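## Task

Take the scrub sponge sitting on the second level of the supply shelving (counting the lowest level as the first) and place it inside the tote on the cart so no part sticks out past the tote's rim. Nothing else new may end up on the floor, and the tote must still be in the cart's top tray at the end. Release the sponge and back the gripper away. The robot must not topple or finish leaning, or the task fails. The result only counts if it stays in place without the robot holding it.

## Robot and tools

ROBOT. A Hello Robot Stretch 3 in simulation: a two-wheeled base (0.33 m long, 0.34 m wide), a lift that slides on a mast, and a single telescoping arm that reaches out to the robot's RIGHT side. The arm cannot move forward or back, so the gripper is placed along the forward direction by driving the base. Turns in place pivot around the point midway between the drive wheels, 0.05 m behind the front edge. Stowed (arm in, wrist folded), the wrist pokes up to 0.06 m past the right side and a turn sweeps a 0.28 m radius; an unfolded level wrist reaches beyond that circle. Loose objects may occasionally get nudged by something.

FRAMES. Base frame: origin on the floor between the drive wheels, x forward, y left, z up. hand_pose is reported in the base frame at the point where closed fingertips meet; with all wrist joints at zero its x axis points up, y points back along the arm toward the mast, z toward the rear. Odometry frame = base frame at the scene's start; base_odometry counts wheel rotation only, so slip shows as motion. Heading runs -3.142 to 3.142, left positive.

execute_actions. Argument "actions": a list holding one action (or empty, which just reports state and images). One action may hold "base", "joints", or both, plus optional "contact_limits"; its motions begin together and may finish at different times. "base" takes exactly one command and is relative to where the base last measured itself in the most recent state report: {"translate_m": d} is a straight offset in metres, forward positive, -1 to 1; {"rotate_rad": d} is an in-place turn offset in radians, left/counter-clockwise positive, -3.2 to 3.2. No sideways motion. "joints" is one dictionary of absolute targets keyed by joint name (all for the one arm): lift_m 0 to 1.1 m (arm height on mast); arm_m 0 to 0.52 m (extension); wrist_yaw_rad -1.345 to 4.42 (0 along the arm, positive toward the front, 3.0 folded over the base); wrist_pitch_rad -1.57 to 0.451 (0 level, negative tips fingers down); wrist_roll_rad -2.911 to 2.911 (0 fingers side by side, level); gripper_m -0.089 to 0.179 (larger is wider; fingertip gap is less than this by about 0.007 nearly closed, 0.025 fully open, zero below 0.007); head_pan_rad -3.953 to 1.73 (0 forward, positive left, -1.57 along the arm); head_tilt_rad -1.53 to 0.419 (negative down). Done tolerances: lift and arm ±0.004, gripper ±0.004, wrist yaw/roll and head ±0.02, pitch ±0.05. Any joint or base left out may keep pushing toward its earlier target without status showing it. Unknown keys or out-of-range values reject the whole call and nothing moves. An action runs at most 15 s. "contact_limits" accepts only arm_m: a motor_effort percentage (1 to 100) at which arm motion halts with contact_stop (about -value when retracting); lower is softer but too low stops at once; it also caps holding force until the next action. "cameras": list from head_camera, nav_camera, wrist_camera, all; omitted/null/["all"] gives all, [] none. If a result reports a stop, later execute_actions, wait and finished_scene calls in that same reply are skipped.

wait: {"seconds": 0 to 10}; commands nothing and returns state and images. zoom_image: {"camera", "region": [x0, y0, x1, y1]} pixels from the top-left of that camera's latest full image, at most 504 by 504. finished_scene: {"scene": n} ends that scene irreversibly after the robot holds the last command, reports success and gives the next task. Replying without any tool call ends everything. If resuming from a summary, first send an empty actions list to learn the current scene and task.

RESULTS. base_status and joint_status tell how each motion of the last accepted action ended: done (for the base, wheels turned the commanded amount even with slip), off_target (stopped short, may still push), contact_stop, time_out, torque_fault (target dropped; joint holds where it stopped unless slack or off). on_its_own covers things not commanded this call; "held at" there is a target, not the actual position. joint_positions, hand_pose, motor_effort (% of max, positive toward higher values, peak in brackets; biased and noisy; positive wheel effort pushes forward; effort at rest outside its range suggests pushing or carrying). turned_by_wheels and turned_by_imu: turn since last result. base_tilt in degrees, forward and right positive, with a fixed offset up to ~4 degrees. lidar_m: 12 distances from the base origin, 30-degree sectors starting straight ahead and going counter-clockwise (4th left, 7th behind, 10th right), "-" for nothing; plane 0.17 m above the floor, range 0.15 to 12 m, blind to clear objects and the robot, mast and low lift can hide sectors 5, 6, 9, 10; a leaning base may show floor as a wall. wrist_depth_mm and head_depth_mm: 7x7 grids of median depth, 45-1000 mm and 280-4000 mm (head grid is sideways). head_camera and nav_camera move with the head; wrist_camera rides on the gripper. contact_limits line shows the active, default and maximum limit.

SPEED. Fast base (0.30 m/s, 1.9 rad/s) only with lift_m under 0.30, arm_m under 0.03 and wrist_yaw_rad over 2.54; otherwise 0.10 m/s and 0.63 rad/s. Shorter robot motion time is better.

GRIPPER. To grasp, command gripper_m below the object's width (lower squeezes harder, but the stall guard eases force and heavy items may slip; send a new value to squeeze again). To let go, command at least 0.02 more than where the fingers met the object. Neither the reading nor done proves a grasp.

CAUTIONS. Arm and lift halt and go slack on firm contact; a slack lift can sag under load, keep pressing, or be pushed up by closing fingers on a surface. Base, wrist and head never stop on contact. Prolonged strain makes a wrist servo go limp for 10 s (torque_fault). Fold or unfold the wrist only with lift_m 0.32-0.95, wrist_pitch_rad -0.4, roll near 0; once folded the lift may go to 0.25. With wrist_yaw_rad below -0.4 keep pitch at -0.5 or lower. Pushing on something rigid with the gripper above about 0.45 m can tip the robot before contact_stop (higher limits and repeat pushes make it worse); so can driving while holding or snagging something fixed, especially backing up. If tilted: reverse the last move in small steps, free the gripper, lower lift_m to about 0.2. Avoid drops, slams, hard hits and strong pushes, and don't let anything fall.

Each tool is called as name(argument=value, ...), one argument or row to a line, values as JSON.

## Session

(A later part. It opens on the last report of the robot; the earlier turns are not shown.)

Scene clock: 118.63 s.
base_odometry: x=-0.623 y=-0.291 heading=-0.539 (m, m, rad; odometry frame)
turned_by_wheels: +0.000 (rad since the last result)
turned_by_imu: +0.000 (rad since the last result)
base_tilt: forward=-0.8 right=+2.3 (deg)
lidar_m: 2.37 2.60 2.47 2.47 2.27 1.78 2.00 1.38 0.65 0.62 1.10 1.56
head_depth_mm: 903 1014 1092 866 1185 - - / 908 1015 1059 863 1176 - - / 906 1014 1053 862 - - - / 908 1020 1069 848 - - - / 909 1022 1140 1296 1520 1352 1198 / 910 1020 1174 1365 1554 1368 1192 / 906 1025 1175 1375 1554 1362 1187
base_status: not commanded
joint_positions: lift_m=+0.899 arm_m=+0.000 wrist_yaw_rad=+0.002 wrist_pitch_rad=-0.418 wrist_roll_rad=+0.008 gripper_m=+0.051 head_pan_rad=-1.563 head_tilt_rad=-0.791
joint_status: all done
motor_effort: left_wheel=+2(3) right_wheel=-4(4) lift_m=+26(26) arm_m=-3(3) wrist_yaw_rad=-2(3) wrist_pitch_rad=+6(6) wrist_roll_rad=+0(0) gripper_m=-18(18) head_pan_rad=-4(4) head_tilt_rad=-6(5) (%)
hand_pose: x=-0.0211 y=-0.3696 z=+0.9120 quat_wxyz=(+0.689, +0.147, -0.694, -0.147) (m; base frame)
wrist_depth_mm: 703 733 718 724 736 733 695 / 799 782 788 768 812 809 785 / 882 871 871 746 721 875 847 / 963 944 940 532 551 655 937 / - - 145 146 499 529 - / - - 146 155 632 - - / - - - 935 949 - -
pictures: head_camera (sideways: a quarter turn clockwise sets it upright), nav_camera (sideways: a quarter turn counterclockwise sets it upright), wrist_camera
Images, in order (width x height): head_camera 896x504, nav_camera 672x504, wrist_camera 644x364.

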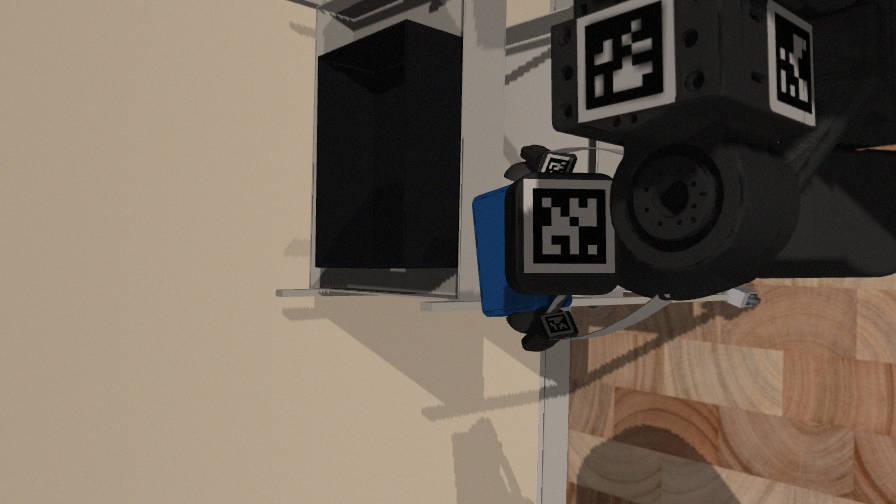

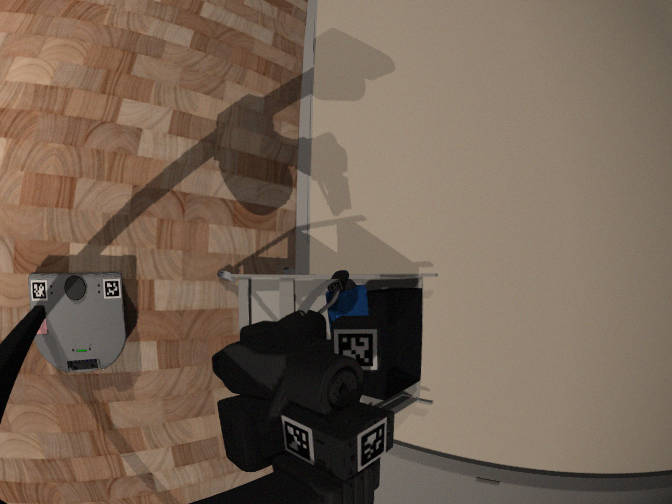

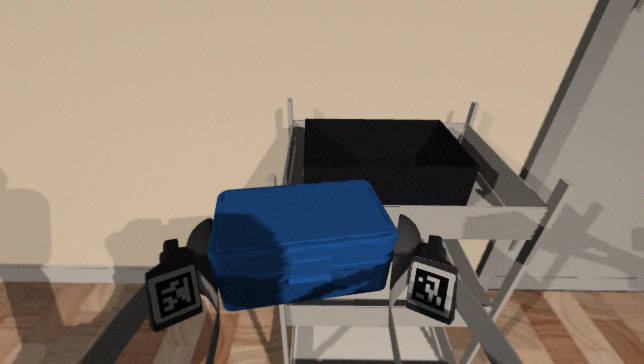

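execute_actions(
  actions=[
    {"base":{"rotate_rad":0.48},"joints":{"wrist_yaw_rad":2.7,"lift_m":0.285}},
  ],
  cameras=[],
)

execute_actions(
  actions=[
    {"base":{"translate_m":1.0}},
  ],
  cameras=[],
)

execute_actions(
  actions=[
    {"base":{"translate_m":1.0}},
  ],
  cameras=[],
)

execute_actions(
  actions=[
    {"base":{"rotate_rad":1.09},"joints":{"lift_m":0.58}},
  ],
  cameras=[],
)

execute_actions(
  actions=[
    {"joints":{"wrist_yaw_rad":0}},
  ],
  cameras=[],
)

execute_actions(
  actions=[
    {"joints":{"arm_m":0.27}},
  ],
  cameras=[],
)

execute_actions(
  actions=[
    {"joints":{"lift_m":0.549}},
  ],
)

Scene clock: 141.70 s.
base_odometry: x=-0.623 y=-0.291 heading=-0.059 (m, m, rad; odometry frame)
turned_by_wheels: +0.480 (rad since the last result)
turned_by_imu: +0.479 (rad since the last result)
base_tilt: forward=-0.7 right=+2.3 (deg)
lidar_m: 2.38 2.49 2.47 2.37 1.79 1.99 1.44 0.66 0.62 1.09 1.50 2.44
head_depth_mm: 896 993 1106 1210 1064 1189 1184 / 937 1046 1173 1337 1514 1268 1203 / 982 1103 1245 1434 1572 1375 1200 / 1033 1166 1322 1536 1608 1370 1202 / 1088 1230 1425 1679 1593 1369 1192 / 1149 1315 1528 1771 1599 1359 1199 / 1216 1395 1640 1854 1595 1356 1189
base_status: done
joint_positions: lift_m=+0.286 arm_m=+0.000 wrist_yaw_rad=+2.698 wrist_pitch_rad=-0.418 wrist_roll_rad=+0.008 gripper_m=+0.051 head_pan_rad=-1.563 head_tilt_rad=-0.791
joint_status: all done
motor_effort: left_wheel=-3(9) right_wheel=+3(9) lift_m=+9(24) arm_m=-3(4) wrist_yaw_rad=+2(1) wrist_pitch_rad=+6(6) wrist_roll_rad=+0(0) gripper_m=-18(18) head_pan_rad=-5(4) head_tilt_rad=-6(5) (%)
hand_pose: x=+0.0750 y=+0.0574 z=+0.2981 quat_wxyz=(+0.296, +0.709, -0.010, +0.640) (m; base frame)
wrist_depth_mm: - - - - - - - / - - - - - - - / 968 - 953 989 - - - / 737 743 724 761 761 764 789 / 603 589 145 146 601 625 616 / - 501 144 155 473 521 515 / - - - 425 432 440 443
pictures: none
No camera images: the call's "cameras" was empty. Leave "cameras" out to get every camera's image.

Scene clock: 146.70 s.
base_odometry: x=+0.375 y=-0.350 heading=-0.060 (m, m, rad; odometry frame)
turned_by_wheels: +0.000 (rad since the last result)
turned_by_imu: +0.003 (rad since the last result)
base_tilt: forward=-0.9 right=+2.3 (deg)
lidar_m: 1.68 2.28 1.90 2.30 2.64 2.55 1.61 1.39 1.56 1.62 1.97 1.43
head_depth_mm: 1360 1512 1677 1835 1621 1389 1206 / 1420 1583 1774 1905 1618 1386 1206 / 1490 1666 1890 1941 1615 1373 1204 / 1568 1765 2014 1930 1602 1369 1204 / 1659 1876 2156 1924 1600 1370 1191 / 1751 2005 2236 1909 1588 1364 1194 / 1850 2128 2329 1887 1587 1358 1192
base_status: done
joint_positions: lift_m=+0.286 arm_m=+0.000 wrist_yaw_rad=+2.699 wrist_pitch_rad=-0.418 wrist_roll_rad=+0.008 gripper_m=+0.051 head_pan_rad=-1.563 head_tilt_rad=-0.791
joint_status: not commanded
motor_effort: left_wheel=-3(9) right_wheel=+3(12) lift_m=+9(10) arm_m=-3(2) wrist_yaw_rad=+0(2) wrist_pitch_rad=+6(6) wrist_roll_rad=+0(0) gripper_m=-19(18) head_pan_rad=-4(4) head_tilt_rad=-6(6) (%)
hand_pose: x=+0.0749 y=+0.0574 z=+0.2981 quat_wxyz=(+0.295, +0.709, -0.010, +0.640) (m; base frame)
wrist_depth_mm: - - - - - - - / - - - - - - - / 969 993 - - - - - / 726 739 744 755 756 772 769 / 616 594 145 145 606 630 623 / - 514 144 155 481 515 508 / - - - 427 436 442 435
pictures: none
No camera images: the call's "cameras" was empty. Leave "cameras" out to get every camera's image.

Scene clock: 151.70 s.
base_odometry: x=+1.373 y=-0.410 heading=-0.060 (m, m, rad; odometry frame)
turned_by_wheels: +0.000 (rad since the last result)
turned_by_imu: +0.003 (rad since the last result)
base_tilt: forward=-0.8 right=+2.4 (deg)
lidar_m: 0.76 1.52 1.69 1.59 2.44 3.40 2.33 2.14 2.07 1.46 0.66 0.76
head_depth_mm: 1826 2024 2232 1955 1613 1388 1214 / 1919 2121 2299 1955 1609 1384 1203 / 2003 2241 2393 1946 1599 1377 1197 / 1976 2226 2335 1918 1602 1378 1198 / 1679 1868 2098 1935 1599 1365 1191 / 1461 1606 1773 1853 1597 1367 1192 / 1290 1400 1531 1694 1579 1209 1184
base_status: done
joint_positions: lift_m=+0.286 arm_m=+0.000 wrist_yaw_rad=+2.699 wrist_pitch_rad=-0.418 wrist_roll_rad=+0.008 gripper_m=+0.051 head_pan_rad=-1.563 head_tilt_rad=-0.791
joint_status: not commanded
motor_effort: left_wheel=-3(9) right_wheel=+4(12) lift_m=+9(9) arm_m=-2(3) wrist_yaw_rad=+0(0) wrist_pitch_rad=+6(6) wrist_roll_rad=+0(0) gripper_m=-18(18) head_pan_rad=-4(4) head_tilt_rad=-7(6) (%)
hand_pose: x=+0.0749 y=+0.0574 z=+0.2981 quat_wxyz=(+0.295, +0.709, -0.010, +0.640) (m; base frame)
wrist_depth_mm: - - - - - - - / - - - - - - - / - 972 976 - - - - / 721 731 759 764 768 768 615 / 612 605 145 146 608 605 575 / - 509 144 156 468 515 515 / - - - 434 436 435 442
pictures: none
No camera images: the call's "cameras" was empty. Leave "cameras" out to get every camera's image.

Scene clock: 155.20 s.
base_odometry: x=+1.373 y=-0.410 heading=+1.030 (m, m, rad; odometry frame)
turned_by_wheels: +1.090 (rad since the last result)
turned_by_imu: +1.089 (rad since the last result)
base_tilt: forward=-0.7 right=+2.4 (deg)
lidar_m: 1.69 1.59 2.58 3.40 2.34 2.11 2.07 1.39 0.66 0.76 0.76 1.59
head_depth_mm: 878 706 629 1077 943 1152 1212 / 882 655 625 1133 967 1292 1208 / 883 742 622 1129 964 1294 1201 / 877 729 620 1127 959 1289 1213 / 889 731 1150 1116 956 1289 1215 / 896 661 1156 1118 931 1287 1198 / 893 657 1158 1075 970 1281 1186
base_status: done
joint_positions: lift_m=+0.579 arm_m=+0.000 wrist_yaw_rad=+2.699 wrist_pitch_rad=-0.419 wrist_roll_rad=+0.008 gripper_m=+0.051 head_pan_rad=-1.563 head_tilt_rad=-0.791
joint_status: all done
motor_effort: left_wheel=-3(12) right_wheel=+3(10) lift_m=+26(26) arm_m=-3(2) wrist_yaw_rad=+1(2) wrist_pitch_rad=+6(6) wrist_roll_rad=+0(0) gripper_m=-18(18) head_pan_rad=-4(4) head_tilt_rad=-5(6) (%)
hand_pose: x=+0.0749 y=+0.0574 z=+0.5920 quat_wxyz=(+0.296, +0.709, -0.009, +0.640) (m; base frame)
wrist_depth_mm: - - - - - - - / - - - - - - - / - - - - - - - / - - - - - - - / - - 145 146 - - - / - 863 147 155 807 879 891 / - 724 751 737 726 746 757
pictures: none
No camera images: the call's "cameras" was empty. Leave "cameras" out to get every camera's image.

Scene clock: 157.57 s.
base_odometry: x=+1.373 y=-0.410 heading=+1.030 (m, m, rad; odometry frame)
turned_by_wheels: +0.000 (rad since the last result)
turned_by_imu: +0.000 (rad since the last result)
base_tilt: forward=-0.8 right=+2.3 (deg)
lidar_m: 1.69 1.59 2.59 3.39 2.34 2.11 2.07 1.40 0.66 0.76 0.76 1.60
head_depth_mm: 878 706 629 1076 949 1160 1207 / 883 654 626 1136 964 1288 1209 / 885 741 621 1124 962 1309 1202 / 874 731 619 1124 956 719 - / 889 733 1146 1119 956 1301 1195 / 894 662 1155 1117 932 1286 1195 / 884 657 1161 1079 971 1277 1187
base_status: not commanded
joint_positions: lift_m=+0.579 arm_m=+0.000 wrist_yaw_rad=+0.002 wrist_pitch_rad=-0.419 wrist_roll_rad=+0.008 gripper_m=+0.051 head_pan_rad=-1.563 head_tilt_rad=-0.791
joint_status: all done
motor_effort: left_wheel=-3(3) right_wheel=+3(3) lift_m=+26(26) arm_m=-3(3) wrist_yaw_rad=-3(2) wrist_pitch_rad=+6(6) wrist_roll_rad=+0(0) gripper_m=-18(18) head_pan_rad=-5(5) head_tilt_rad=-6(6) (%)
hand_pose: x=-0.0211 y=-0.3696 z=+0.5920 quat_wxyz=(+0.689, +0.147, -0.694, -0.147) (m; base frame)
wrist_depth_mm: 568 704 708 717 694 595 387 / 537 550 626 640 583 551 386 / 401 397 414 425 428 409 383 / 562 744 373 368 379 375 365 / 586 792 145 146 755 576 440 / 599 739 145 156 728 566 869 / 673 658 661 657 671 653 758
pictures: none
No camera images: the call's "cameras" was empty. Leave "cameras" out to get every camera's image.

Scene clock: 160.77 s.
base_odometry: x=+1.373 y=-0.410 heading=+1.030 (m, m, rad; odometry frame)
turned_by_wheels: +0.000 (rad since the last result)
turned_by_imu: +0.000 (rad since the last result)
base_tilt: forward=-0.7 right=+2.4 (deg)
lidar_m: 1.69 1.59 2.59 3.39 2.34 2.11 2.07 1.40 0.66 0.76 0.76 1.59
head_depth_mm: 878 703 631 1078 943 1155 1209 / 880 654 626 1139 966 1299 1218 / 887 740 622 1124 986 1270 1204 / 871 728 619 1126 - 1263 1200 / 891 730 1144 1118 941 1284 1194 / 896 659 1159 1110 930 1283 1195 / 886 658 1161 1074 968 1277 1190
base_status: not commanded
joint_positions: lift_m=+0.579 arm_m=+0.270 wrist_yaw_rad=+0.001 wrist_pitch_rad=-0.419 wrist_roll_rad=+0.008 gripper_m=+0.051 head_pan_rad=-1.563 head_tilt_rad=-0.791
joint_status: all done
motor_effort: left_wheel=-3(3) right_wheel=+3(4) lift_m=+26(26) arm_m=+5(1) wrist_yaw_rad=-1(2) wrist_pitch_rad=+6(6) wrist_roll_rad=+0(0) gripper_m=-18(18) head_pan_rad=-4(4) head_tilt_rad=-6(6) (%)
hand_pose: x=-0.0214 y=-0.6389 z=+0.5920 quat_wxyz=(+0.689, +0.147, -0.694, -0.148) (m; base frame)
wrist_depth_mm: 470 461 458 459 457 453 416 / 493 501 487 497 500 492 401 / 343 402 410 416 424 435 388 / 232 307 312 317 269 232 326 / 228 221 145 145 229 240 261 / 175 198 145 155 199 215 217 / 178 175 180 182 183 185 184
pictures: none
No camera images: the call's "cameras" was empty. Leave "cameras" out to get every camera's image.

Scene clock: 161.83 s.
base_odometry: x=+1.373 y=-0.410 heading=+1.030 (m, m, rad; odometry frame)
turned_by_wheels: +0.000 (rad since the last result)
turned_by_imu: +0.000 (rad since the last result)
base_tilt: forward=-0.8 right=+2.4 (deg)
lidar_m: 1.69 1.59 2.58 3.40 2.34 2.12 2.07 1.39 0.66 0.76 0.76 1.59
head_depth_mm: 877 707 630 1075 945 1155 1207 / 882 654 625 1139 965 1288 1220 / 886 742 620 1129 980 1252 1198 / 871 728 619 1123 936 1261 1197 / 893 731 1146 1120 955 1283 1199 / 890 662 1152 1115 927 1284 1190 / 888 657 1162 1070 973 1277 1192
base_status: not commanded
joint_positions: lift_m=+0.550 arm_m=+0.270 wrist_yaw_rad=+0.001 wrist_pitch_rad=-0.419 wrist_roll_rad=+0.008 gripper_m=+0.051 head_pan_rad=-1.563 head_tilt_rad=-0.791
joint_status: all done
motor_effort: left_wheel=-3(3) right_wheel=+4(3) lift_m=+9(23) arm_m=+5(4) wrist_yaw_rad=-2(1) wrist_pitch_rad=+6(6) wrist_roll_rad=+0(0) gripper_m=-18(18) head_pan_rad=-4(4) head_tilt_rad=-6(6) (%)
hand_pose: x=-0.0214 y=-0.6389 z=+0.5621 quat_wxyz=(+0.689, +0.147, -0.694, -0.148) (m; base frame)
wrist_depth_mm: 464 465 458 456 451 445 412 / 365 484 479 480 476 483 407 / 320 339 344 349 355 237 363 / 210 244 258 262 243 208 260 / 165 200 145 146 212 214 215 / 167 175 146 156 166 179 179 / 148 145 150 151 151 153 154
pictures: head_camera (sideways: a quarter turn clockwise sets it upright), nav_camera (sideways: a quarter turn counterclockwise sets it upright), wrist_camera
Images, in order (width x height): head_camera 896x504, nav_camera 672x504, wrist_camera 644x364.

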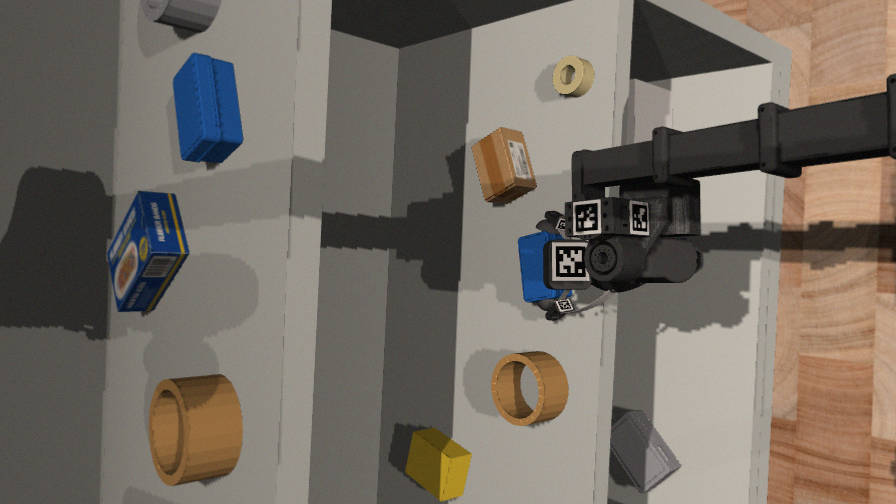

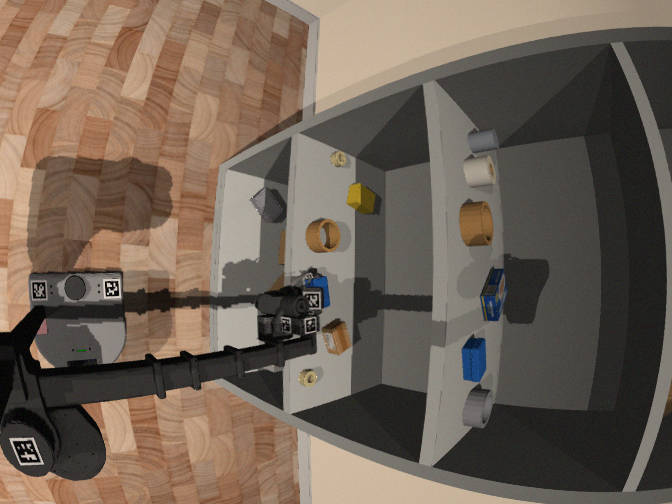

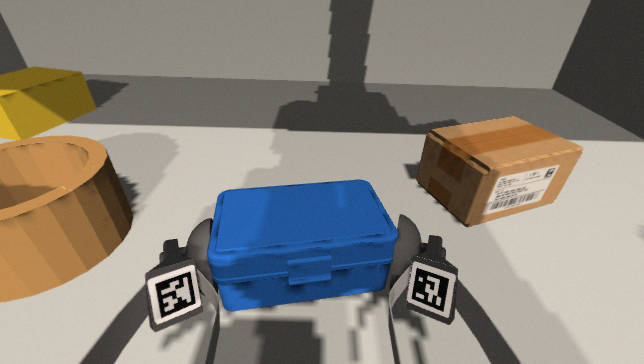

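execute_actions(
  actions=[
    {"joints":{"gripper_m":0.13}},
  ],
  cameras=[],
)

execute_actions(
  actions=[
    {"joints":{"lift_m":0.63}},
  ],
  cameras=[],
)

execute_actions(
  actions=[
    {"base":{"translate_m":0.305},"joints":{"arm_m":0.45,"gripper_m":0.165}},
  ],
)

Scene clock: 171.00 s.
base_odometry: x=+1.373 y=-0.410 heading=+1.030 (m, m, rad; odometry frame)
turned_by_wheels: +0.000 (rad since the last result)
turned_by_imu: +0.000 (rad since the last result)
base_tilt: forward=-0.8 right=+2.4 (deg)
lidar_m: 1.69 1.59 2.58 3.40 2.34 2.11 2.07 1.39 0.66 0.76 0.76 1.59
head_depth_mm: 881 706 628 1074 948 1149 1207 / 880 654 625 1130 962 1296 1220 / 883 740 622 1124 985 1255 1196 / 872 729 620 1125 943 1262 1199 / 889 732 1145 1119 954 1280 1200 / 891 660 1156 1116 928 1279 1195 / 887 658 1158 1076 972 1278 1191
base_status: not commanded
joint_positions: lift_m=+0.550 arm_m=+0.270 wrist_yaw_rad=+0.001 wrist_pitch_rad=-0.419 wrist_roll_rad=+0.008 gripper_m=+0.130 head_pan_rad=-1.563 head_tilt_rad=-0.791
joint_status: all done
motor_effort: left_wheel=-3(3) right_wheel=+3(3) lift_m=+9(9) arm_m=+4(5) wrist_yaw_rad=-1(0) wrist_pitch_rad=+6(6) wrist_roll_rad=+0(0) gripper_m=+0(80) head_pan_rad=-4(4) head_tilt_rad=-6(6) (%)
hand_pose: x=-0.0214 y=-0.6389 z=+0.5621 quat_wxyz=(+0.689, +0.147, -0.694, -0.148) (m; base frame)
wrist_depth_mm: 464 469 467 452 449 441 417 / 365 494 480 478 487 470 405 / 319 339 344 351 353 239 361 / 211 242 263 264 247 206 259 / 165 204 159 154 209 216 217 / 168 - 151 154 168 178 180 / - 145 150 151 152 153 154
pictures: none
No camera images: the call's "cameras" was empty. Leave "cameras" out to get every camera's image.

Scene clock: 172.57 s.
base_odometry: x=+1.373 y=-0.410 heading=+1.030 (m, m, rad; odometry frame)
turned_by_wheels: +0.000 (rad since the last result)
turned_by_imu: +0.000 (rad since the last result)
base_tilt: forward=-0.8 right=+2.3 (deg)
lidar_m: 1.70 1.59 2.59 3.40 2.34 2.12 2.07 1.39 0.66 0.76 0.76 1.60
head_depth_mm: 876 706 630 1074 943 1155 1210 / 880 655 624 1130 962 1294 - / 883 741 622 1125 - 1293 1207 / 876 728 619 1130 - 1287 1195 / 891 733 1147 1122 931 1280 1201 / 890 662 1155 1114 932 1288 1193 / 888 657 1164 1073 973 1281 1190
base_status: not commanded
joint_positions: lift_m=+0.629 arm_m=+0.270 wrist_yaw_rad=+0.001 wrist_pitch_rad=-0.419 wrist_roll_rad=+0.008 gripper_m=+0.130 head_pan_rad=-1.563 head_tilt_rad=-0.791
joint_status: all done
motor_effort: left_wheel=-3(3) right_wheel=+4(3) lift_m=+25(27) arm_m=+4(4) wrist_yaw_rad=-2(1) wrist_pitch_rad=+6(6) wrist_roll_rad=+0(0) gripper_m=+0(0) head_pan_rad=-4(4) head_tilt_rad=-6(5) (%)
hand_pose: x=-0.0214 y=-0.6390 z=+0.6420 quat_wxyz=(+0.689, +0.147, -0.694, -0.148) (m; base frame)
wrist_depth_mm: 468 462 456 458 451 446 413 / 505 509 499 493 494 485 406 / 490 523 534 537 522 511 407 / 362 397 404 406 414 421 383 / 317 324 321 324 304 268 332 / 251 - 268 225 275 276 277 / 190 219 218 195 235 235 236
pictures: none
No camera images: the call's "cameras" was empty. Leave "cameras" out to get every camera's image.

Scene clock: 176.80 s.
base_odometry: x=+1.530 y=-0.148 heading=+1.030 (m, m, rad; odometry frame)
turned_by_wheels: +0.000 (rad since the last result)
turned_by_imu: +0.000 (rad since the last result)
base_tilt: forward=-0.8 right=+2.3 (deg)
lidar_m: 1.39 1.32 2.13 3.38 2.62 2.42 2.37 0.87 0.85 0.63 0.63 1.42
head_depth_mm: 899 752 1159 1135 943 1298 1212 / 904 653 1159 1131 971 1330 - / 907 705 1170 - 963 1294 1208 / 914 676 1173 - 984 1295 1203 / 899 706 1185 1086 982 1291 1195 / 805 706 796 900 945 1284 1194 / 565 591 663 1349 1560 1358 1187
base_status: done
joint_positions: lift_m=+0.629 arm_m=+0.450 wrist_yaw_rad=+0.001 wrist_pitch_rad=-0.419 wrist_roll_rad=+0.008 gripper_m=+0.165 head_pan_rad=-1.563 head_tilt_rad=-0.791
joint_status: all done
motor_effort: left_wheel=-3(4) right_wheel=+3(9) lift_m=+26(26) arm_m=+4(4) wrist_yaw_rad=-1(1) wrist_pitch_rad=+6(6) wrist_roll_rad=+0(0) gripper_m=+0(82) head_pan_rad=-4(5) head_tilt_rad=-6(6) (%)
hand_pose: x=-0.0214 y=-0.8189 z=+0.6420 quat_wxyz=(+0.689, +0.147, -0.694, -0.148) (m; base frame)
wrist_depth_mm: 195 267 315 315 313 308 307 / 196 272 345 340 337 336 334 / 198 275 378 378 375 369 368 / 200 279 400 403 398 394 398 / 198 294 321 263 328 344 337 / - 267 261 221 275 - 278 / - 230 231 221 233 229 238
pictures: head_camera (sideways: a quarter turn clockwise sets it upright), nav_camera (sideways: a quarter turn counterclockwise sets it upright), wrist_camera
Images, in order (width x height): head_camera 896x504, nav_camera 672x504, wrist_camera 644x364.

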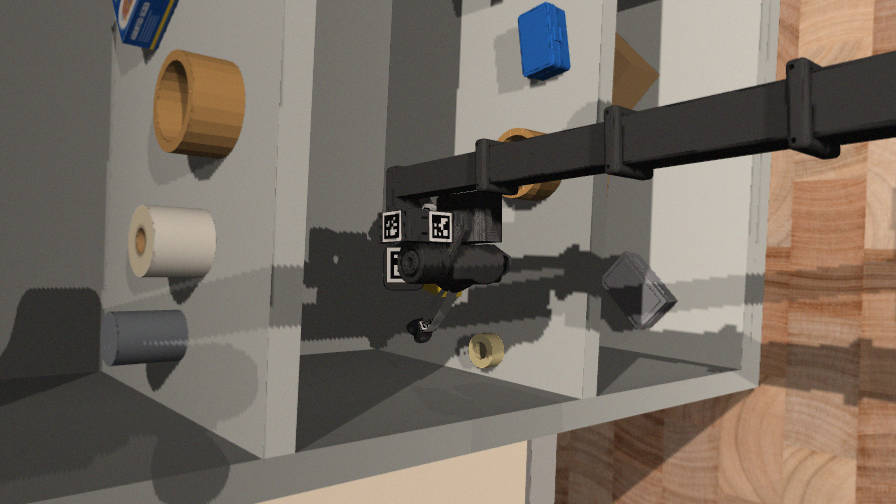

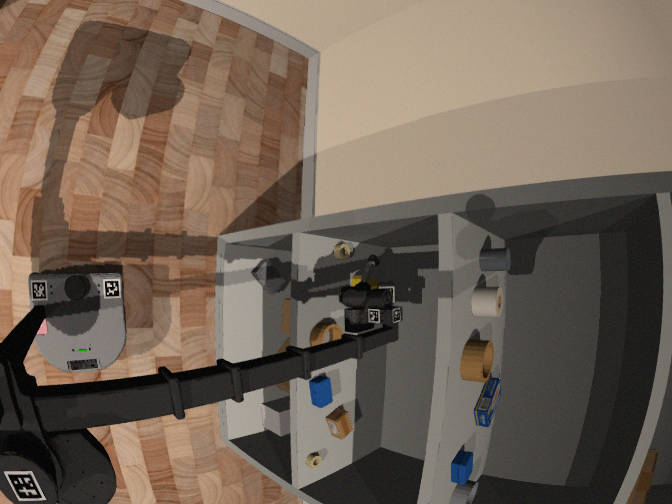

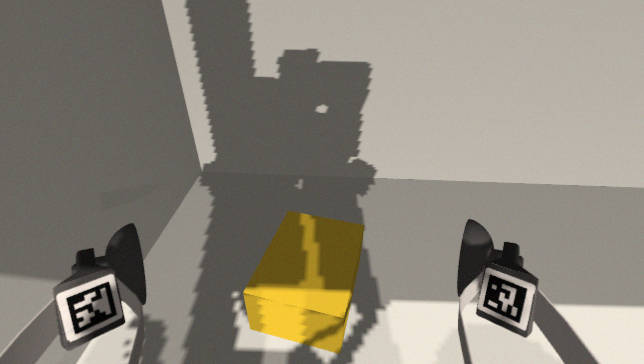

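execute_actions(
  actions=[
    {"joints":{"arm_m":0.505,"lift_m":0.545}},
  ],
  cameras=["wrist_camera"],
)

execute_actions(
  actions=[
    {"joints":{"gripper_m":0.03}},
  ],
  cameras=[],
)

execute_actions(
  actions=[
    {"joints":{"lift_m":0.63}},
  ],
  cameras=["wrist_camera"],
)

Scene clock: 184.63 s.
base_odometry: x=+1.530 y=-0.148 heading=+1.030 (m, m, rad; odometry frame)
turned_by_wheels: +0.000 (rad since the last result)
turned_by_imu: +0.000 (rad since the last result)
base_tilt: forward=-0.8 right=+2.4 (deg)
lidar_m: 1.39 1.32 2.12 3.38 2.62 2.42 2.37 0.87 0.85 0.63 0.63 1.42
head_depth_mm: 893 752 1151 1139 944 1299 1210 / 903 653 1160 1131 969 1302 1223 / 906 706 1165 1178 957 1265 1192 / 914 674 1170 - 981 1287 1201 / 902 705 1180 1114 974 1284 1198 / 802 707 795 898 944 1281 1186 / 564 590 663 1349 1568 1360 1190
base_status: not commanded
joint_positions: lift_m=+0.546 arm_m=+0.505 wrist_yaw_rad=+0.001 wrist_pitch_rad=-0.419 wrist_roll_rad=+0.008 gripper_m=+0.165 head_pan_rad=-1.563 head_tilt_rad=-0.791
joint_status: all done
motor_effort: left_wheel=-3(3) right_wheel=+2(2) lift_m=+9(24) arm_m=+4(2) wrist_yaw_rad=+0(1) wrist_pitch_rad=+6(6) wrist_roll_rad=+1(1) gripper_m=+0(0) head_pan_rad=-4(4) head_tilt_rad=-6(6) (%)
hand_pose: x=-0.0214 y=-0.8739 z=+0.5581 quat_wxyz=(+0.689, +0.147, -0.694, -0.148) (m; base frame)
wrist_depth_mm: 191 258 267 262 261 260 257 / 191 262 291 285 284 283 277 / 191 266 311 313 306 308 307 / 193 236 251 173 257 262 261 / 191 203 151 140 199 216 208 / - 168 120 117 171 - 174 / - 144 137 117 147 145 149
pictures: wrist_camera
Images, in order (width x height): wrist_camera 644x364.

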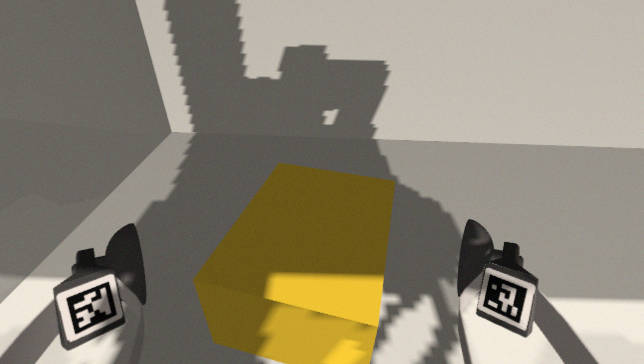

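Scene clock: 186.47 s.
base_odometry: x=+1.530 y=-0.148 heading=+1.030 (m, m, rad; odometry frame)
turned_by_wheels: +0.000 (rad since the last result)
turned_by_imu: +0.000 (rad since the last result)
base_tilt: forward=-0.7 right=+2.5 (deg)
lidar_m: 1.39 1.32 2.12 3.38 2.61 2.42 2.37 0.87 0.85 0.63 0.63 1.42
head_depth_mm: 895 752 1157 1140 941 1300 1209 / 902 652 1159 1138 968 1301 1235 / 906 706 1166 1164 959 1263 1193 / 911 673 1169 - 978 1289 1200 / 901 707 1177 1121 977 1286 1192 / 805 705 798 901 940 1282 1196 / 564 591 666 1351 1568 1356 1188
base_status: not commanded
joint_positions: lift_m=+0.546 arm_m=+0.505 wrist_yaw_rad=+0.001 wrist_pitch_rad=-0.411 wrist_roll_rad=+0.008 gripper_m=+0.031 head_pan_rad=-1.563 head_tilt_rad=-0.791
joint_status: all done
motor_effort: left_wheel=-3(3) right_wheel=+3(2) lift_m=+8(8) arm_m=+4(4) wrist_yaw_rad=+0(2) wrist_pitch_rad=+4(6) wrist_roll_rad=+0(0) gripper_m=-17(91) head_pan_rad=-4(5) head_tilt_rad=-6(6) (%)
hand_pose: x=-0.0214 y=-0.8749 z=+0.5597 quat_wxyz=(+0.690, +0.144, -0.695, -0.145) (m; base frame)
wrist_depth_mm: 189 256 266 260 262 257 256 / 191 261 292 287 285 285 277 / 192 267 312 306 310 310 308 / 195 241 254 178 260 263 268 / 190 204 146 143 210 212 211 / 169 170 125 121 169 176 176 / 145 146 142 132 145 150 150
pictures: none
No camera images: the call's "cameras" was empty. Leave "cameras" out to get every camera's image.

Scene clock: 188.07 s.
base_odometry: x=+1.530 y=-0.148 heading=+1.030 (m, m, rad; odometry frame)
turned_by_wheels: +0.000 (rad since the last result)
turned_by_imu: +0.000 (rad since the last result)
base_tilt: forward=-0.6 right=+2.4 (deg)
lidar_m: 1.39 1.32 2.13 3.38 2.62 2.42 2.37 0.87 0.85 0.63 0.63 1.41
head_depth_mm: 897 752 1156 1145 947 1303 1210 / 903 652 1157 1133 983 1343 - / 908 706 626 1134 973 1295 1204 / 907 674 628 1065 981 1291 1200 / 902 708 1180 1117 978 1290 1193 / 802 705 797 900 939 1283 1194 / 565 590 664 1355 1561 1365 1188
base_status: not commanded
joint_positions: lift_m=+0.629 arm_m=+0.505 wrist_yaw_rad=+0.001 wrist_pitch_rad=-0.413 wrist_roll_rad=+0.008 gripper_m=+0.031 head_pan_rad=-1.563 head_tilt_rad=-0.791
joint_status: all done
motor_effort: left_wheel=-3(3) right_wheel=+3(2) lift_m=+26(25) arm_m=+4(4) wrist_yaw_rad=-1(2) wrist_pitch_rad=+4(4) wrist_roll_rad=+1(0) gripper_m=-16(16) head_pan_rad=-5(4) head_tilt_rad=-6(6) (%)
hand_pose: x=-0.0214 y=-0.8747 z=+0.6433 quat_wxyz=(+0.690, +0.145, -0.694, -0.146) (m; base frame)
wrist_depth_mm: 191 257 268 261 260 257 259 / 191 263 290 287 286 280 279 / 192 268 321 318 314 310 306 / 196 268 355 179 353 342 345 / 195 271 148 142 331 338 339 / 196 256 124 122 266 279 280 / 199 229 221 132 230 236 236
pictures: wrist_camera
Images, in order (width x height): wrist_camera 644x364.

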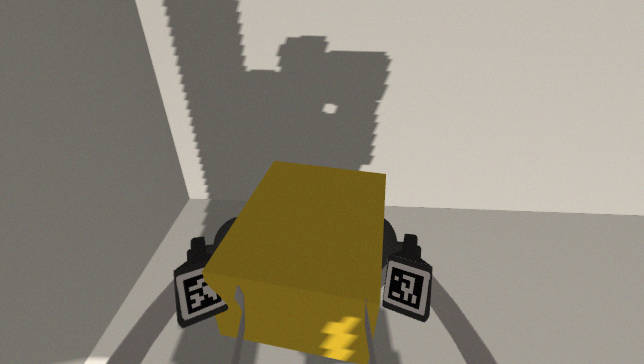

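execute_actions(
  actions=[
    {"joints":{"arm_m":0}},
  ],
  cameras=[],
)

execute_actions(
  actions=[
    {"base":{"rotate_rad":-0.965},"joints":{"wrist_yaw_rad":2.7,"lift_m":0.285}},
  ],
  cameras=[],
)

execute_actions(
  actions=[
    {"base":{"translate_m":-1.0}},
  ],
  cameras=[],
)

execute_actions(
  actions=[
    {"base":{"translate_m":-1.0}},
  ],
  cameras=[],
)

execute_actions(
  actions=[
    {"base":{"translate_m":-0.335},"joints":{"lift_m":0.85}},
  ],
  cameras=[],
)

execute_actions(
  actions=[
    {"base":{"rotate_rad":-0.605},"joints":{"wrist_yaw_rad":0,"arm_m":0.33}},
  ],
)

Scene clock: 204.97 s.
base_odometry: x=+1.530 y=-0.148 heading=+1.030 (m, m, rad; odometry frame)
turned_by_wheels: +0.000 (rad since the last result)
turned_by_imu: -0.001 (rad since the last result)
base_tilt: forward=-0.7 right=+2.4 (deg)
lidar_m: 1.39 1.32 2.12 3.35 2.62 2.42 2.37 0.87 0.86 0.63 0.63 1.42
head_depth_mm: 903 751 1156 1138 941 1304 1211 / 908 652 1164 1134 966 1290 1233 / 906 706 1166 1128 955 1302 1227 / 912 674 1174 1122 979 670 - / 898 706 1179 1122 976 1298 1198 / 802 705 796 901 942 1278 1193 / 564 591 665 1355 1572 1362 1187
base_status: not commanded
joint_positions: lift_m=+0.629 arm_m=+0.000 wrist_yaw_rad=+0.001 wrist_pitch_rad=-0.413 wrist_roll_rad=+0.008 gripper_m=+0.031 head_pan_rad=-1.563 head_tilt_rad=-0.791
joint_status: all done
motor_effort: left_wheel=-3(3) right_wheel=+2(3) lift_m=+26(26) arm_m=-3(7) wrist_yaw_rad=-1(1) wrist_pitch_rad=+4(4) wrist_roll_rad=+0(0) gripper_m=-16(16) head_pan_rad=-4(4) head_tilt_rad=-5(6) (%)
hand_pose: x=-0.0214 y=-0.3703 z=+0.6432 quat_wxyz=(+0.690, +0.145, -0.694, -0.146) (m; base frame)
wrist_depth_mm: 766 327 640 744 729 706 702 / 831 355 642 775 769 778 738 / 924 421 515 549 493 519 521 / - 968 425 177 426 422 426 / - - 148 143 873 922 727 / 928 928 125 122 806 819 728 / 772 798 695 133 699 729 684
pictures: none
No camera images: the call's "cameras" was empty. Leave "cameras" out to get every camera's image.

Scene clock: 208.93 s.
base_odometry: x=+1.530 y=-0.148 heading=+0.065 (m, m, rad; odometry frame)
turned_by_wheels: -0.965 (rad since the last result)
turned_by_imu: -0.965 (rad since the last result)
base_tilt: forward=-0.8 right=+2.3 (deg)
lidar_m: 1.16 1.40 1.39 1.32 2.33 3.38 2.55 2.40 2.38 0.87 0.85 0.63
head_depth_mm: 2189 2398 2450 1954 1625 1381 1212 / 2207 2532 2462 1944 1609 1379 1206 / 1867 2173 2326 1934 1607 1376 1201 / 1631 1850 2134 1927 1607 1372 1202 / 781 890 1015 1151 1407 1365 1195 / 792 823 1057 1119 1401 1316 1194 / 837 755 1186 1111 997 1279 1178
base_status: done
joint_positions: lift_m=+0.286 arm_m=+0.000 wrist_yaw_rad=+2.698 wrist_pitch_rad=-0.414 wrist_roll_rad=+0.008 gripper_m=+0.031 head_pan_rad=-1.563 head_tilt_rad=-0.791
joint_status: all done
motor_effort: left_wheel=+3(7) right_wheel=-5(8) lift_m=+9(23) arm_m=-3(4) wrist_yaw_rad=+1(2) wrist_pitch_rad=+5(4) wrist_roll_rad=+0(0) gripper_m=-16(16) head_pan_rad=-4(4) head_tilt_rad=-6(6) (%)
hand_pose: x=+0.0752 y=+0.0579 z=+0.2992 quat_wxyz=(+0.294, +0.709, -0.011, +0.640) (m; base frame)
wrist_depth_mm: - - - - - - - / - - - - - - - / 992 999 - - - - - / 744 746 743 178 776 782 783 / 601 593 146 142 610 624 625 / - 498 125 122 497 510 520 / - - 141 133 422 442 442
pictures: none
No camera images: the call's "cameras" was empty. Leave "cameras" out to get every camera's image.

Scene clock: 213.87 s.
base_odometry: x=+0.533 y=-0.214 heading=+0.065 (m, m, rad; odometry frame)
turned_by_wheels: +0.000 (rad since the last result)
turned_by_imu: -0.004 (rad since the last result)
base_tilt: forward=-0.8 right=+2.4 (deg)
lidar_m: 1.61 2.02 1.70 2.18 2.62 2.60 1.70 1.59 1.75 1.91 1.87 1.37
head_depth_mm: 1611 1774 1969 1956 1617 1381 1209 / 1708 1878 2096 1953 1610 1375 1207 / 1809 2018 2201 1930 1601 1374 1198 / 1937 2168 2329 1919 1618 1372 1203 / 2068 2343 2380 1928 1606 1370 1193 / 2203 2466 2392 1910 1591 1364 1193 / 2074 2262 2325 1894 1589 1362 1197
base_status: done
joint_positions: lift_m=+0.286 arm_m=+0.000 wrist_yaw_rad=+2.699 wrist_pitch_rad=-0.414 wrist_roll_rad=+0.008 gripper_m=+0.031 head_pan_rad=-1.563 head_tilt_rad=-0.791
joint_status: not commanded
motor_effort: left_wheel=+3(8) right_wheel=-5(13) lift_m=+9(9) arm_m=-3(3) wrist_yaw_rad=+1(2) wrist_pitch_rad=+4(5) wrist_roll_rad=+0(0) gripper_m=-16(16) head_pan_rad=-4(5) head_tilt_rad=-6(6) (%)
hand_pose: x=+0.0751 y=+0.0579 z=+0.2991 quat_wxyz=(+0.294, +0.709, -0.011, +0.641) (m; base frame)
wrist_depth_mm: - - - - - - - / - - - - - - - / 985 - - - - - - / 729 744 745 177 773 783 781 / 615 599 146 142 613 620 628 / - 503 124 121 484 506 518 / - - 140 132 429 440 437
pictures: none
No camera images: the call's "cameras" was empty. Leave "cameras" out to get every camera's image.

Scene clock: 218.80 s.
base_odometry: x=-0.465 y=-0.279 heading=+0.065 (m, m, rad; odometry frame)
turned_by_wheels: +0.000 (rad since the last result)
turned_by_imu: -0.004 (rad since the last result)
base_tilt: forward=-0.7 right=+2.3 (deg)
lidar_m: 2.60 2.35 2.41 2.28 1.87 2.12 1.41 0.74 0.72 1.24 1.89 2.23
head_depth_mm: 1028 1128 1256 1413 1541 1390 1209 / 1089 1200 1339 1533 1618 1386 1202 / 1157 1285 1449 1660 1609 1381 1201 / 1233 1382 1579 1790 1598 1370 1199 / 1321 1493 1720 1877 1603 1367 1190 / 1416 1619 1889 1911 1594 1359 1192 / 1531 1780 2097 1900 1585 1356 1189
base_status: done
joint_positions: lift_m=+0.286 arm_m=+0.000 wrist_yaw_rad=+2.699 wrist_pitch_rad=-0.414 wrist_roll_rad=+0.008 gripper_m=+0.031 head_pan_rad=-1.563 head_tilt_rad=-0.791
joint_status: not commanded
motor_effort: left_wheel=+2(8) right_wheel=-4(15) lift_m=+9(9) arm_m=-2(3) wrist_yaw_rad=+0(2) wrist_pitch_rad=+5(5) wrist_roll_rad=+0(0) gripper_m=-16(16) head_pan_rad=-4(4) head_tilt_rad=-6(6) (%)
hand_pose: x=+0.0751 y=+0.0579 z=+0.2991 quat_wxyz=(+0.294, +0.709, -0.011, +0.641) (m; base frame)
wrist_depth_mm: - - - - - - - / - - - - - - - / 962 959 989 973 - - - / 737 762 744 177 773 776 802 / 597 589 148 142 614 617 616 / - 498 125 121 488 511 518 / - - 140 133 431 437 444
pictures: none
No camera images: the call's "cameras" was empty. Leave "cameras" out to get every camera's image.

Scene clock: 224.77 s.
base_odometry: x=-0.800 y=-0.301 heading=+0.065 (m, m, rad; odometry frame)
turned_by_wheels: +0.000 (rad since the last result)
turned_by_imu: -0.002 (rad since the last result)
base_tilt: forward=-0.6 right=+2.4 (deg)
lidar_m: 2.87 2.60 2.56 1.94 1.85 1.85 1.16 0.53 0.53 1.02 1.55 2.54
head_depth_mm: 837 924 1012 912 759 - - / 886 977 1089 1201 844 - - / 943 1045 1180 1353 1527 1421 - / 1002 1125 1276 1485 1592 - - / 1069 1218 1389 1644 1597 - 1155 / 1151 1316 1540 1790 1591 1391 1179 / 1253 1444 1712 1890 1593 1361 1186
base_status: done
joint_positions: lift_m=+0.849 arm_m=+0.000 wrist_yaw_rad=+2.699 wrist_pitch_rad=-0.414 wrist_roll_rad=+0.008 gripper_m=+0.031 head_pan_rad=-1.563 head_tilt_rad=-0.791
joint_status: all done
motor_effort: left_wheel=+2(12) right_wheel=-4(13) lift_m=+26(27) arm_m=-3(3) wrist_yaw_rad=+0(1) wrist_pitch_rad=+5(5) wrist_roll_rad=+0(0) gripper_m=-16(16) head_pan_rad=-4(5) head_tilt_rad=-5(7) (%)
hand_pose: x=+0.0750 y=+0.0579 z=+0.8629 quat_wxyz=(+0.294, +0.709, -0.011, +0.641) (m; base frame)
wrist_depth_mm: - - - - - - - / - - - - - - - / - - - - - - - / - - - 179 - - - / - - 147 141 - - - / - - 125 122 - - - / - - 945 132 - - -
pictures: none
No camera images: the call's "cameras" was empty. Leave "cameras" out to get every camera's image.

Scene clock: 228.40 s.
base_odometry: x=-0.800 y=-0.301 heading=-0.539 (m, m, rad; odometry frame)
turned_by_wheels: -0.605 (rad since the last result)
turned_by_imu: -0.605 (rad since the last result)
base_tilt: forward=-0.9 right=+2.4 (deg)
lidar_m: 2.54 2.55 2.60 2.56 2.08 1.69 1.85 1.24 0.54 0.53 0.55 1.40
head_depth_mm: 806 909 1039 1153 - - 1208 / 808 907 - - 1038 1112 1208 / 810 896 - 809 1037 1114 1201 / 809 911 - 805 1029 1114 1200 / 811 911 998 922 1023 1113 1196 / 811 914 1022 897 1022 1112 1190 / 812 914 1046 1226 1463 1362 1187
base_status: done
joint_positions: lift_m=+0.849 arm_m=+0.330 wrist_yaw_rad=+0.001 wrist_pitch_rad=-0.414 wrist_roll_rad=+0.008 gripper_m=+0.031 head_pan_rad=-1.563 head_tilt_rad=-0.791
joint_status: all done
motor_effort: left_wheel=+2(7) right_wheel=-3(9) lift_m=+26(26) arm_m=+4(2) wrist_yaw_rad=-1(5) wrist_pitch_rad=+5(5) wrist_roll_rad=+0(0) gripper_m=-16(16) head_pan_rad=-4(4) head_tilt_rad=-6(6) (%)
hand_pose: x=-0.0213 y=-0.6995 z=+0.8629 quat_wxyz=(+0.690, +0.145, -0.694, -0.146) (m; base frame)
wrist_depth_mm: 324 322 317 322 321 322 320 / 352 351 353 349 346 354 352 / 394 390 387 385 387 386 389 / 430 432 424 178 435 436 429 / 487 467 147 142 387 399 486 / 553 298 125 122 306 356 536 / 621 278 307 132 319 315 564
pictures: head_camera (sideways: a quarter turn clockwise sets it upright), nav_camera (sideways: a quarter turn counterclockwise sets it upright), wrist_camera
Images, in order (width x height): head_camera 896x504, nav_camera 672x504, wrist_camera 644x364.

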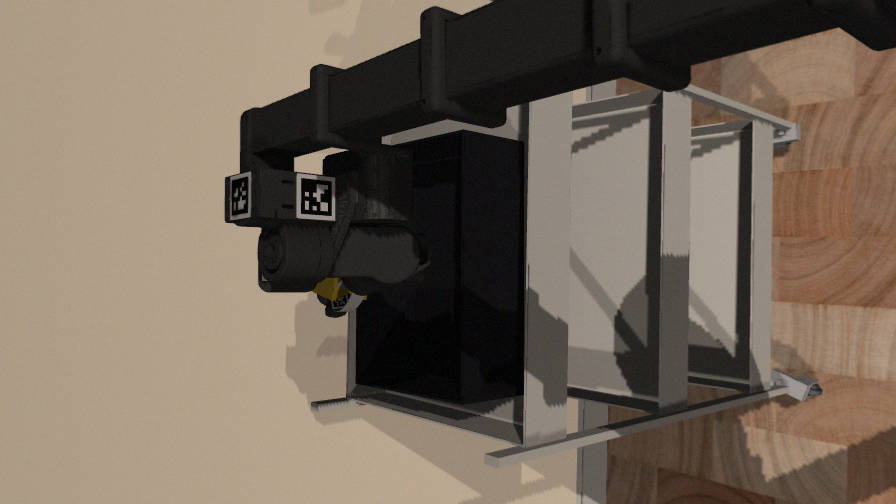

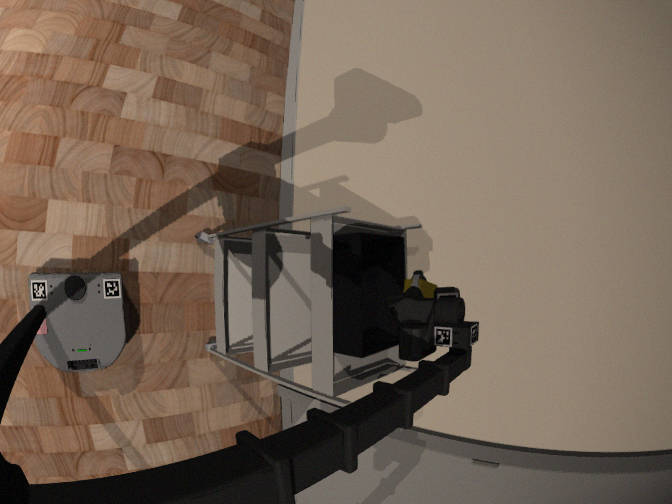

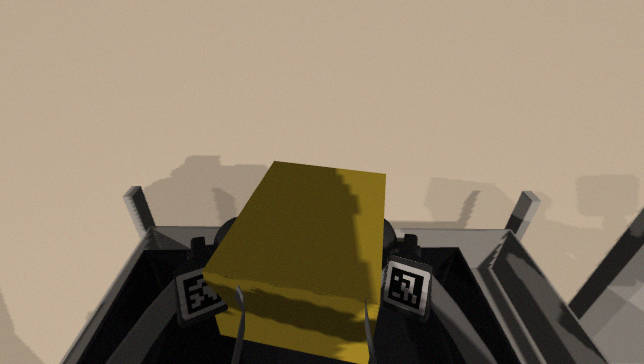

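execute_actions(
  actions=[
    {"joints":{"wrist_pitch_rad":-0.9,"arm_m":0.4,"lift_m":0.79}},
  ],
)

Scene clock: 234.70 s.
base_odometry: x=-0.800 y=-0.301 heading=-0.539 (m, m, rad; odometry frame)
turned_by_wheels: +0.000 (rad since the last result)
turned_by_imu: +0.000 (rad since the last result)
base_tilt: forward=-0.7 right=+2.4 (deg)
lidar_m: 2.54 2.55 2.61 2.55 2.08 1.69 1.85 1.24 0.54 0.53 0.55 1.40
head_depth_mm: 808 910 1038 1182 1373 - - / 809 911 1011 - 1062 1110 1190 / 808 911 - 809 1036 1115 1204 / 809 909 - 784 1031 1113 1197 / 810 911 1004 874 1028 1114 1197 / 810 915 1025 893 1024 1113 1183 / 811 914 1044 1219 1474 1367 1192
base_status: not commanded
joint_positions: lift_m=+0.791 arm_m=+0.400 wrist_yaw_rad=+0.001 wrist_pitch_rad=-0.905 wrist_roll_rad=+0.008 gripper_m=+0.031 head_pan_rad=-1.563 head_tilt_rad=-0.791
joint_status: all done
motor_effort: left_wheel=+2(2) right_wheel=-4(4) lift_m=+9(23) arm_m=+4(8) wrist_yaw_rad=-2(2) wrist_pitch_rad=+1(7) wrist_roll_rad=+0(0) gripper_m=-16(16) head_pan_rad=-4(4) head_tilt_rad=-6(6) (%)
hand_pose: x=-0.0215 y=-0.6839 z=+0.7128 quat_wxyz=(+0.634, +0.308, -0.638, -0.311) (m; base frame)
wrist_depth_mm: 175 175 177 231 230 238 243 / 187 196 198 198 199 199 227 / 193 238 245 247 247 225 169 / 194 228 232 178 238 226 154 / 195 211 147 142 219 214 152 / 188 196 125 122 200 201 153 / 178 182 179 132 184 190 153
pictures: head_camera (sideways: a quarter turn clockwise sets it upright), nav_camera (sideways: a quarter turn counterclockwise sets it upright), wrist_camera
Images, in order (width x height): head_camera 896x504, nav_camera 672x504, wrist_camera 644x364.

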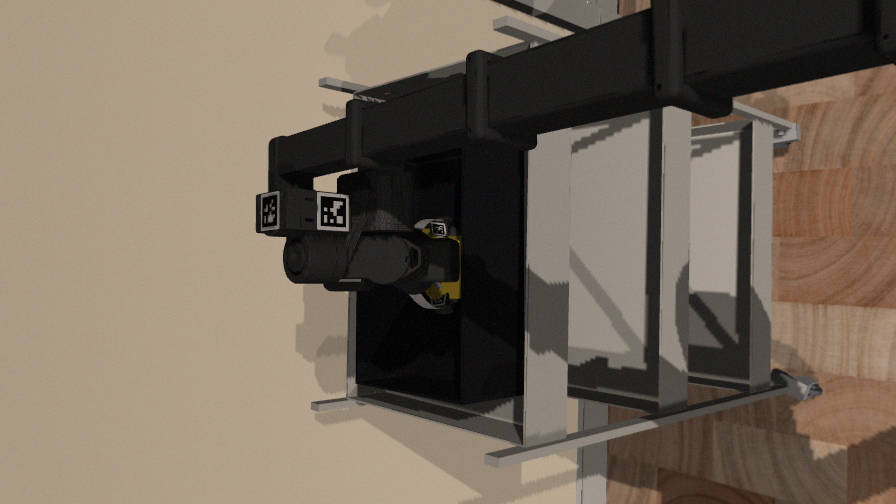

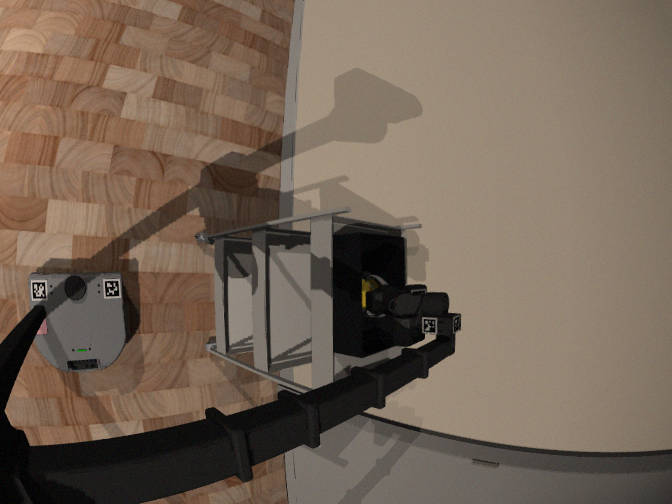

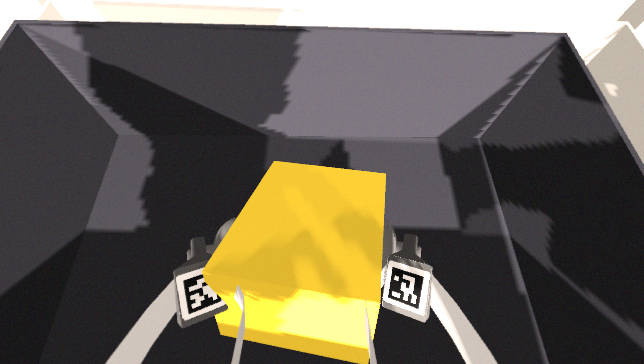

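Near the bottom.

execute_actions(
  actions=[
    {"joints":{"gripper_m":0.13}},
  ],
  cameras=[],
)

execute_actions(
  actions=[
    {"joints":{"lift_m":0.92}},
  ],
  cameras=["wrist_camera"],
)

execute_actions(
  actions=[
    {"joints":{"arm_m":0.1}},
  ],
  cameras=[],
)

finished_scene(
  scene=1,
)

Scene clock: 245.73 s.
base_odometry: x=-0.800 y=-0.301 heading=-0.539 (m, m, rad; odometry frame)
turned_by_wheels: +0.000 (rad since the last result)
turned_by_imu: +0.000 (rad since the last result)
base_tilt: forward=-0.7 right=+2.3 (deg)
lidar_m: 2.55 2.55 2.61 2.55 2.09 1.69 1.85 1.24 0.54 0.52 0.55 1.39
head_depth_mm: 808 908 1040 1186 1366 - - / 808 910 1007 - 1058 1114 1181 / 810 909 - 805 1035 1109 1202 / 808 913 - 785 1031 1112 1196 / 810 917 1001 862 1030 1114 1197 / 810 913 1022 896 1022 1115 1180 / 809 916 1047 1221 1473 1356 1190
base_status: not commanded
joint_positions: lift_m=+0.791 arm_m=+0.400 wrist_yaw_rad=+0.001 wrist_pitch_rad=-0.905 wrist_roll_rad=+0.008 gripper_m=+0.130 head_pan_rad=-1.563 head_tilt_rad=-0.791
joint_status: all done
motor_effort: left_wheel=+2(2) right_wheel=-4(4) lift_m=+9(9) arm_m=+4(4) wrist_yaw_rad=-2(0) wrist_pitch_rad=+1(2) wrist_roll_rad=+0(1) gripper_m=+0(82) head_pan_rad=-4(4) head_tilt_rad=-6(6) (%)
hand_pose: x=-0.0215 y=-0.6839 z=+0.7128 quat_wxyz=(+0.634, +0.308, -0.638, -0.311) (m; base frame)
wrist_depth_mm: 174 175 177 232 229 236 246 / 187 196 197 199 200 199 225 / 193 238 245 247 249 224 169 / 193 228 232 183 240 226 153 / 194 214 213 168 213 215 153 / 190 - 194 157 199 197 152 / - 181 181 148 187 187 153
pictures: none
No camera images: the call's "cameras" was empty. Leave "cameras" out to get every camera's image.

Scene clock: 247.73 s.
base_odometry: x=-0.800 y=-0.301 heading=-0.539 (m, m, rad; odometry frame)
turned_by_wheels: +0.000 (rad since the last result)
turned_by_imu: +0.000 (rad since the last result)
base_tilt: forward=-0.8 right=+2.4 (deg)
lidar_m: 2.54 2.55 2.60 2.55 2.09 1.69 1.86 1.24 0.54 0.53 0.55 1.40
head_depth_mm: 807 894 - - 1448 1382 1212 / 808 - 1010 913 1033 1110 1206 / 794 - 1009 885 1033 1116 1205 / 808 - 987 861 1030 1112 1197 / 811 913 1001 920 1028 1111 1192 / 811 910 1022 894 1022 1113 1181 / 814 911 1045 1216 1468 1354 1190
base_status: not commanded
joint_positions: lift_m=+0.919 arm_m=+0.400 wrist_yaw_rad=+0.001 wrist_pitch_rad=-0.905 wrist_roll_rad=+0.008 gripper_m=+0.130 head_pan_rad=-1.563 head_tilt_rad=-0.791
joint_status: all done
motor_effort: left_wheel=+2(2) right_wheel=-4(3) lift_m=+26(28) arm_m=+4(4) wrist_yaw_rad=-1(2) wrist_pitch_rad=+2(1) wrist_roll_rad=+0(0) gripper_m=+1(0) head_pan_rad=-4(4) head_tilt_rad=-6(5) (%)
hand_pose: x=-0.0215 y=-0.6839 z=+0.8417 quat_wxyz=(+0.634, +0.308, -0.638, -0.311) (m; base frame)
wrist_depth_mm: 335 334 331 327 331 324 325 / 403 384 395 393 391 385 390 / 503 373 378 388 390 379 478 / 668 304 323 326 330 379 606 / 957 278 349 354 357 333 856 / 926 - 324 283 329 331 - / 894 276 297 269 303 260 293
pictures: wrist_camera
Images, in order (width x height): wrist_camera 644x364.

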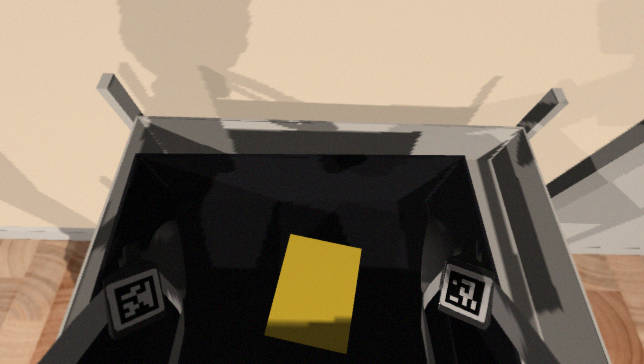

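Scene clock: 251.17 s.
base_odometry: x=-0.800 y=-0.301 heading=-0.539 (m, m, rad; odometry frame)
turned_by_wheels: +0.000 (rad since the last result)
turned_by_imu: +0.000 (rad since the last result)
base_tilt: forward=-0.8 right=+2.2 (deg)
lidar_m: 2.54 2.56 2.60 2.56 2.08 1.68 1.85 1.24 0.54 0.53 0.55 1.40
head_depth_mm: 806 911 1003 - - 1391 1208 / 809 910 1000 - - 1110 1207 / 810 908 996 - - 1112 1202 / 808 912 1001 - - 1182 1202 / 811 911 999 919 927 1112 1195 / 813 912 1020 895 936 1112 1180 / 813 914 1047 1223 1471 1364 1189
base_status: not commanded
joint_positions: lift_m=+0.919 arm_m=+0.100 wrist_yaw_rad=+0.001 wrist_pitch_rad=-0.906 wrist_roll_rad=+0.008 gripper_m=+0.130 head_pan_rad=-1.563 head_tilt_rad=-0.791
joint_status: all done
motor_effort: left_wheel=+2(2) right_wheel=-4(4) lift_m=+26(26) arm_m=-3(4) wrist_yaw_rad=-1(2) wrist_pitch_rad=+1(2) wrist_roll_rad=+0(0) gripper_m=+0(0) head_pan_rad=-4(4) head_tilt_rad=-7(6) (%)
hand_pose: x=-0.0215 y=-0.3845 z=+0.8417 quat_wxyz=(+0.634, +0.309, -0.638, -0.311) (m; base frame)
wrist_depth_mm: 667 648 486 489 500 643 635 / 803 745 359 366 409 733 757 / - 339 395 400 415 391 948 / - - 656 684 698 - - / - - 657 660 661 - - / 986 - 962 973 992 1000 - / 911 880 893 937 908 936 953
pictures: none
No camera images: the call's "cameras" was empty. Leave "cameras" out to get every camera's image.

The scene is finished: the task was done.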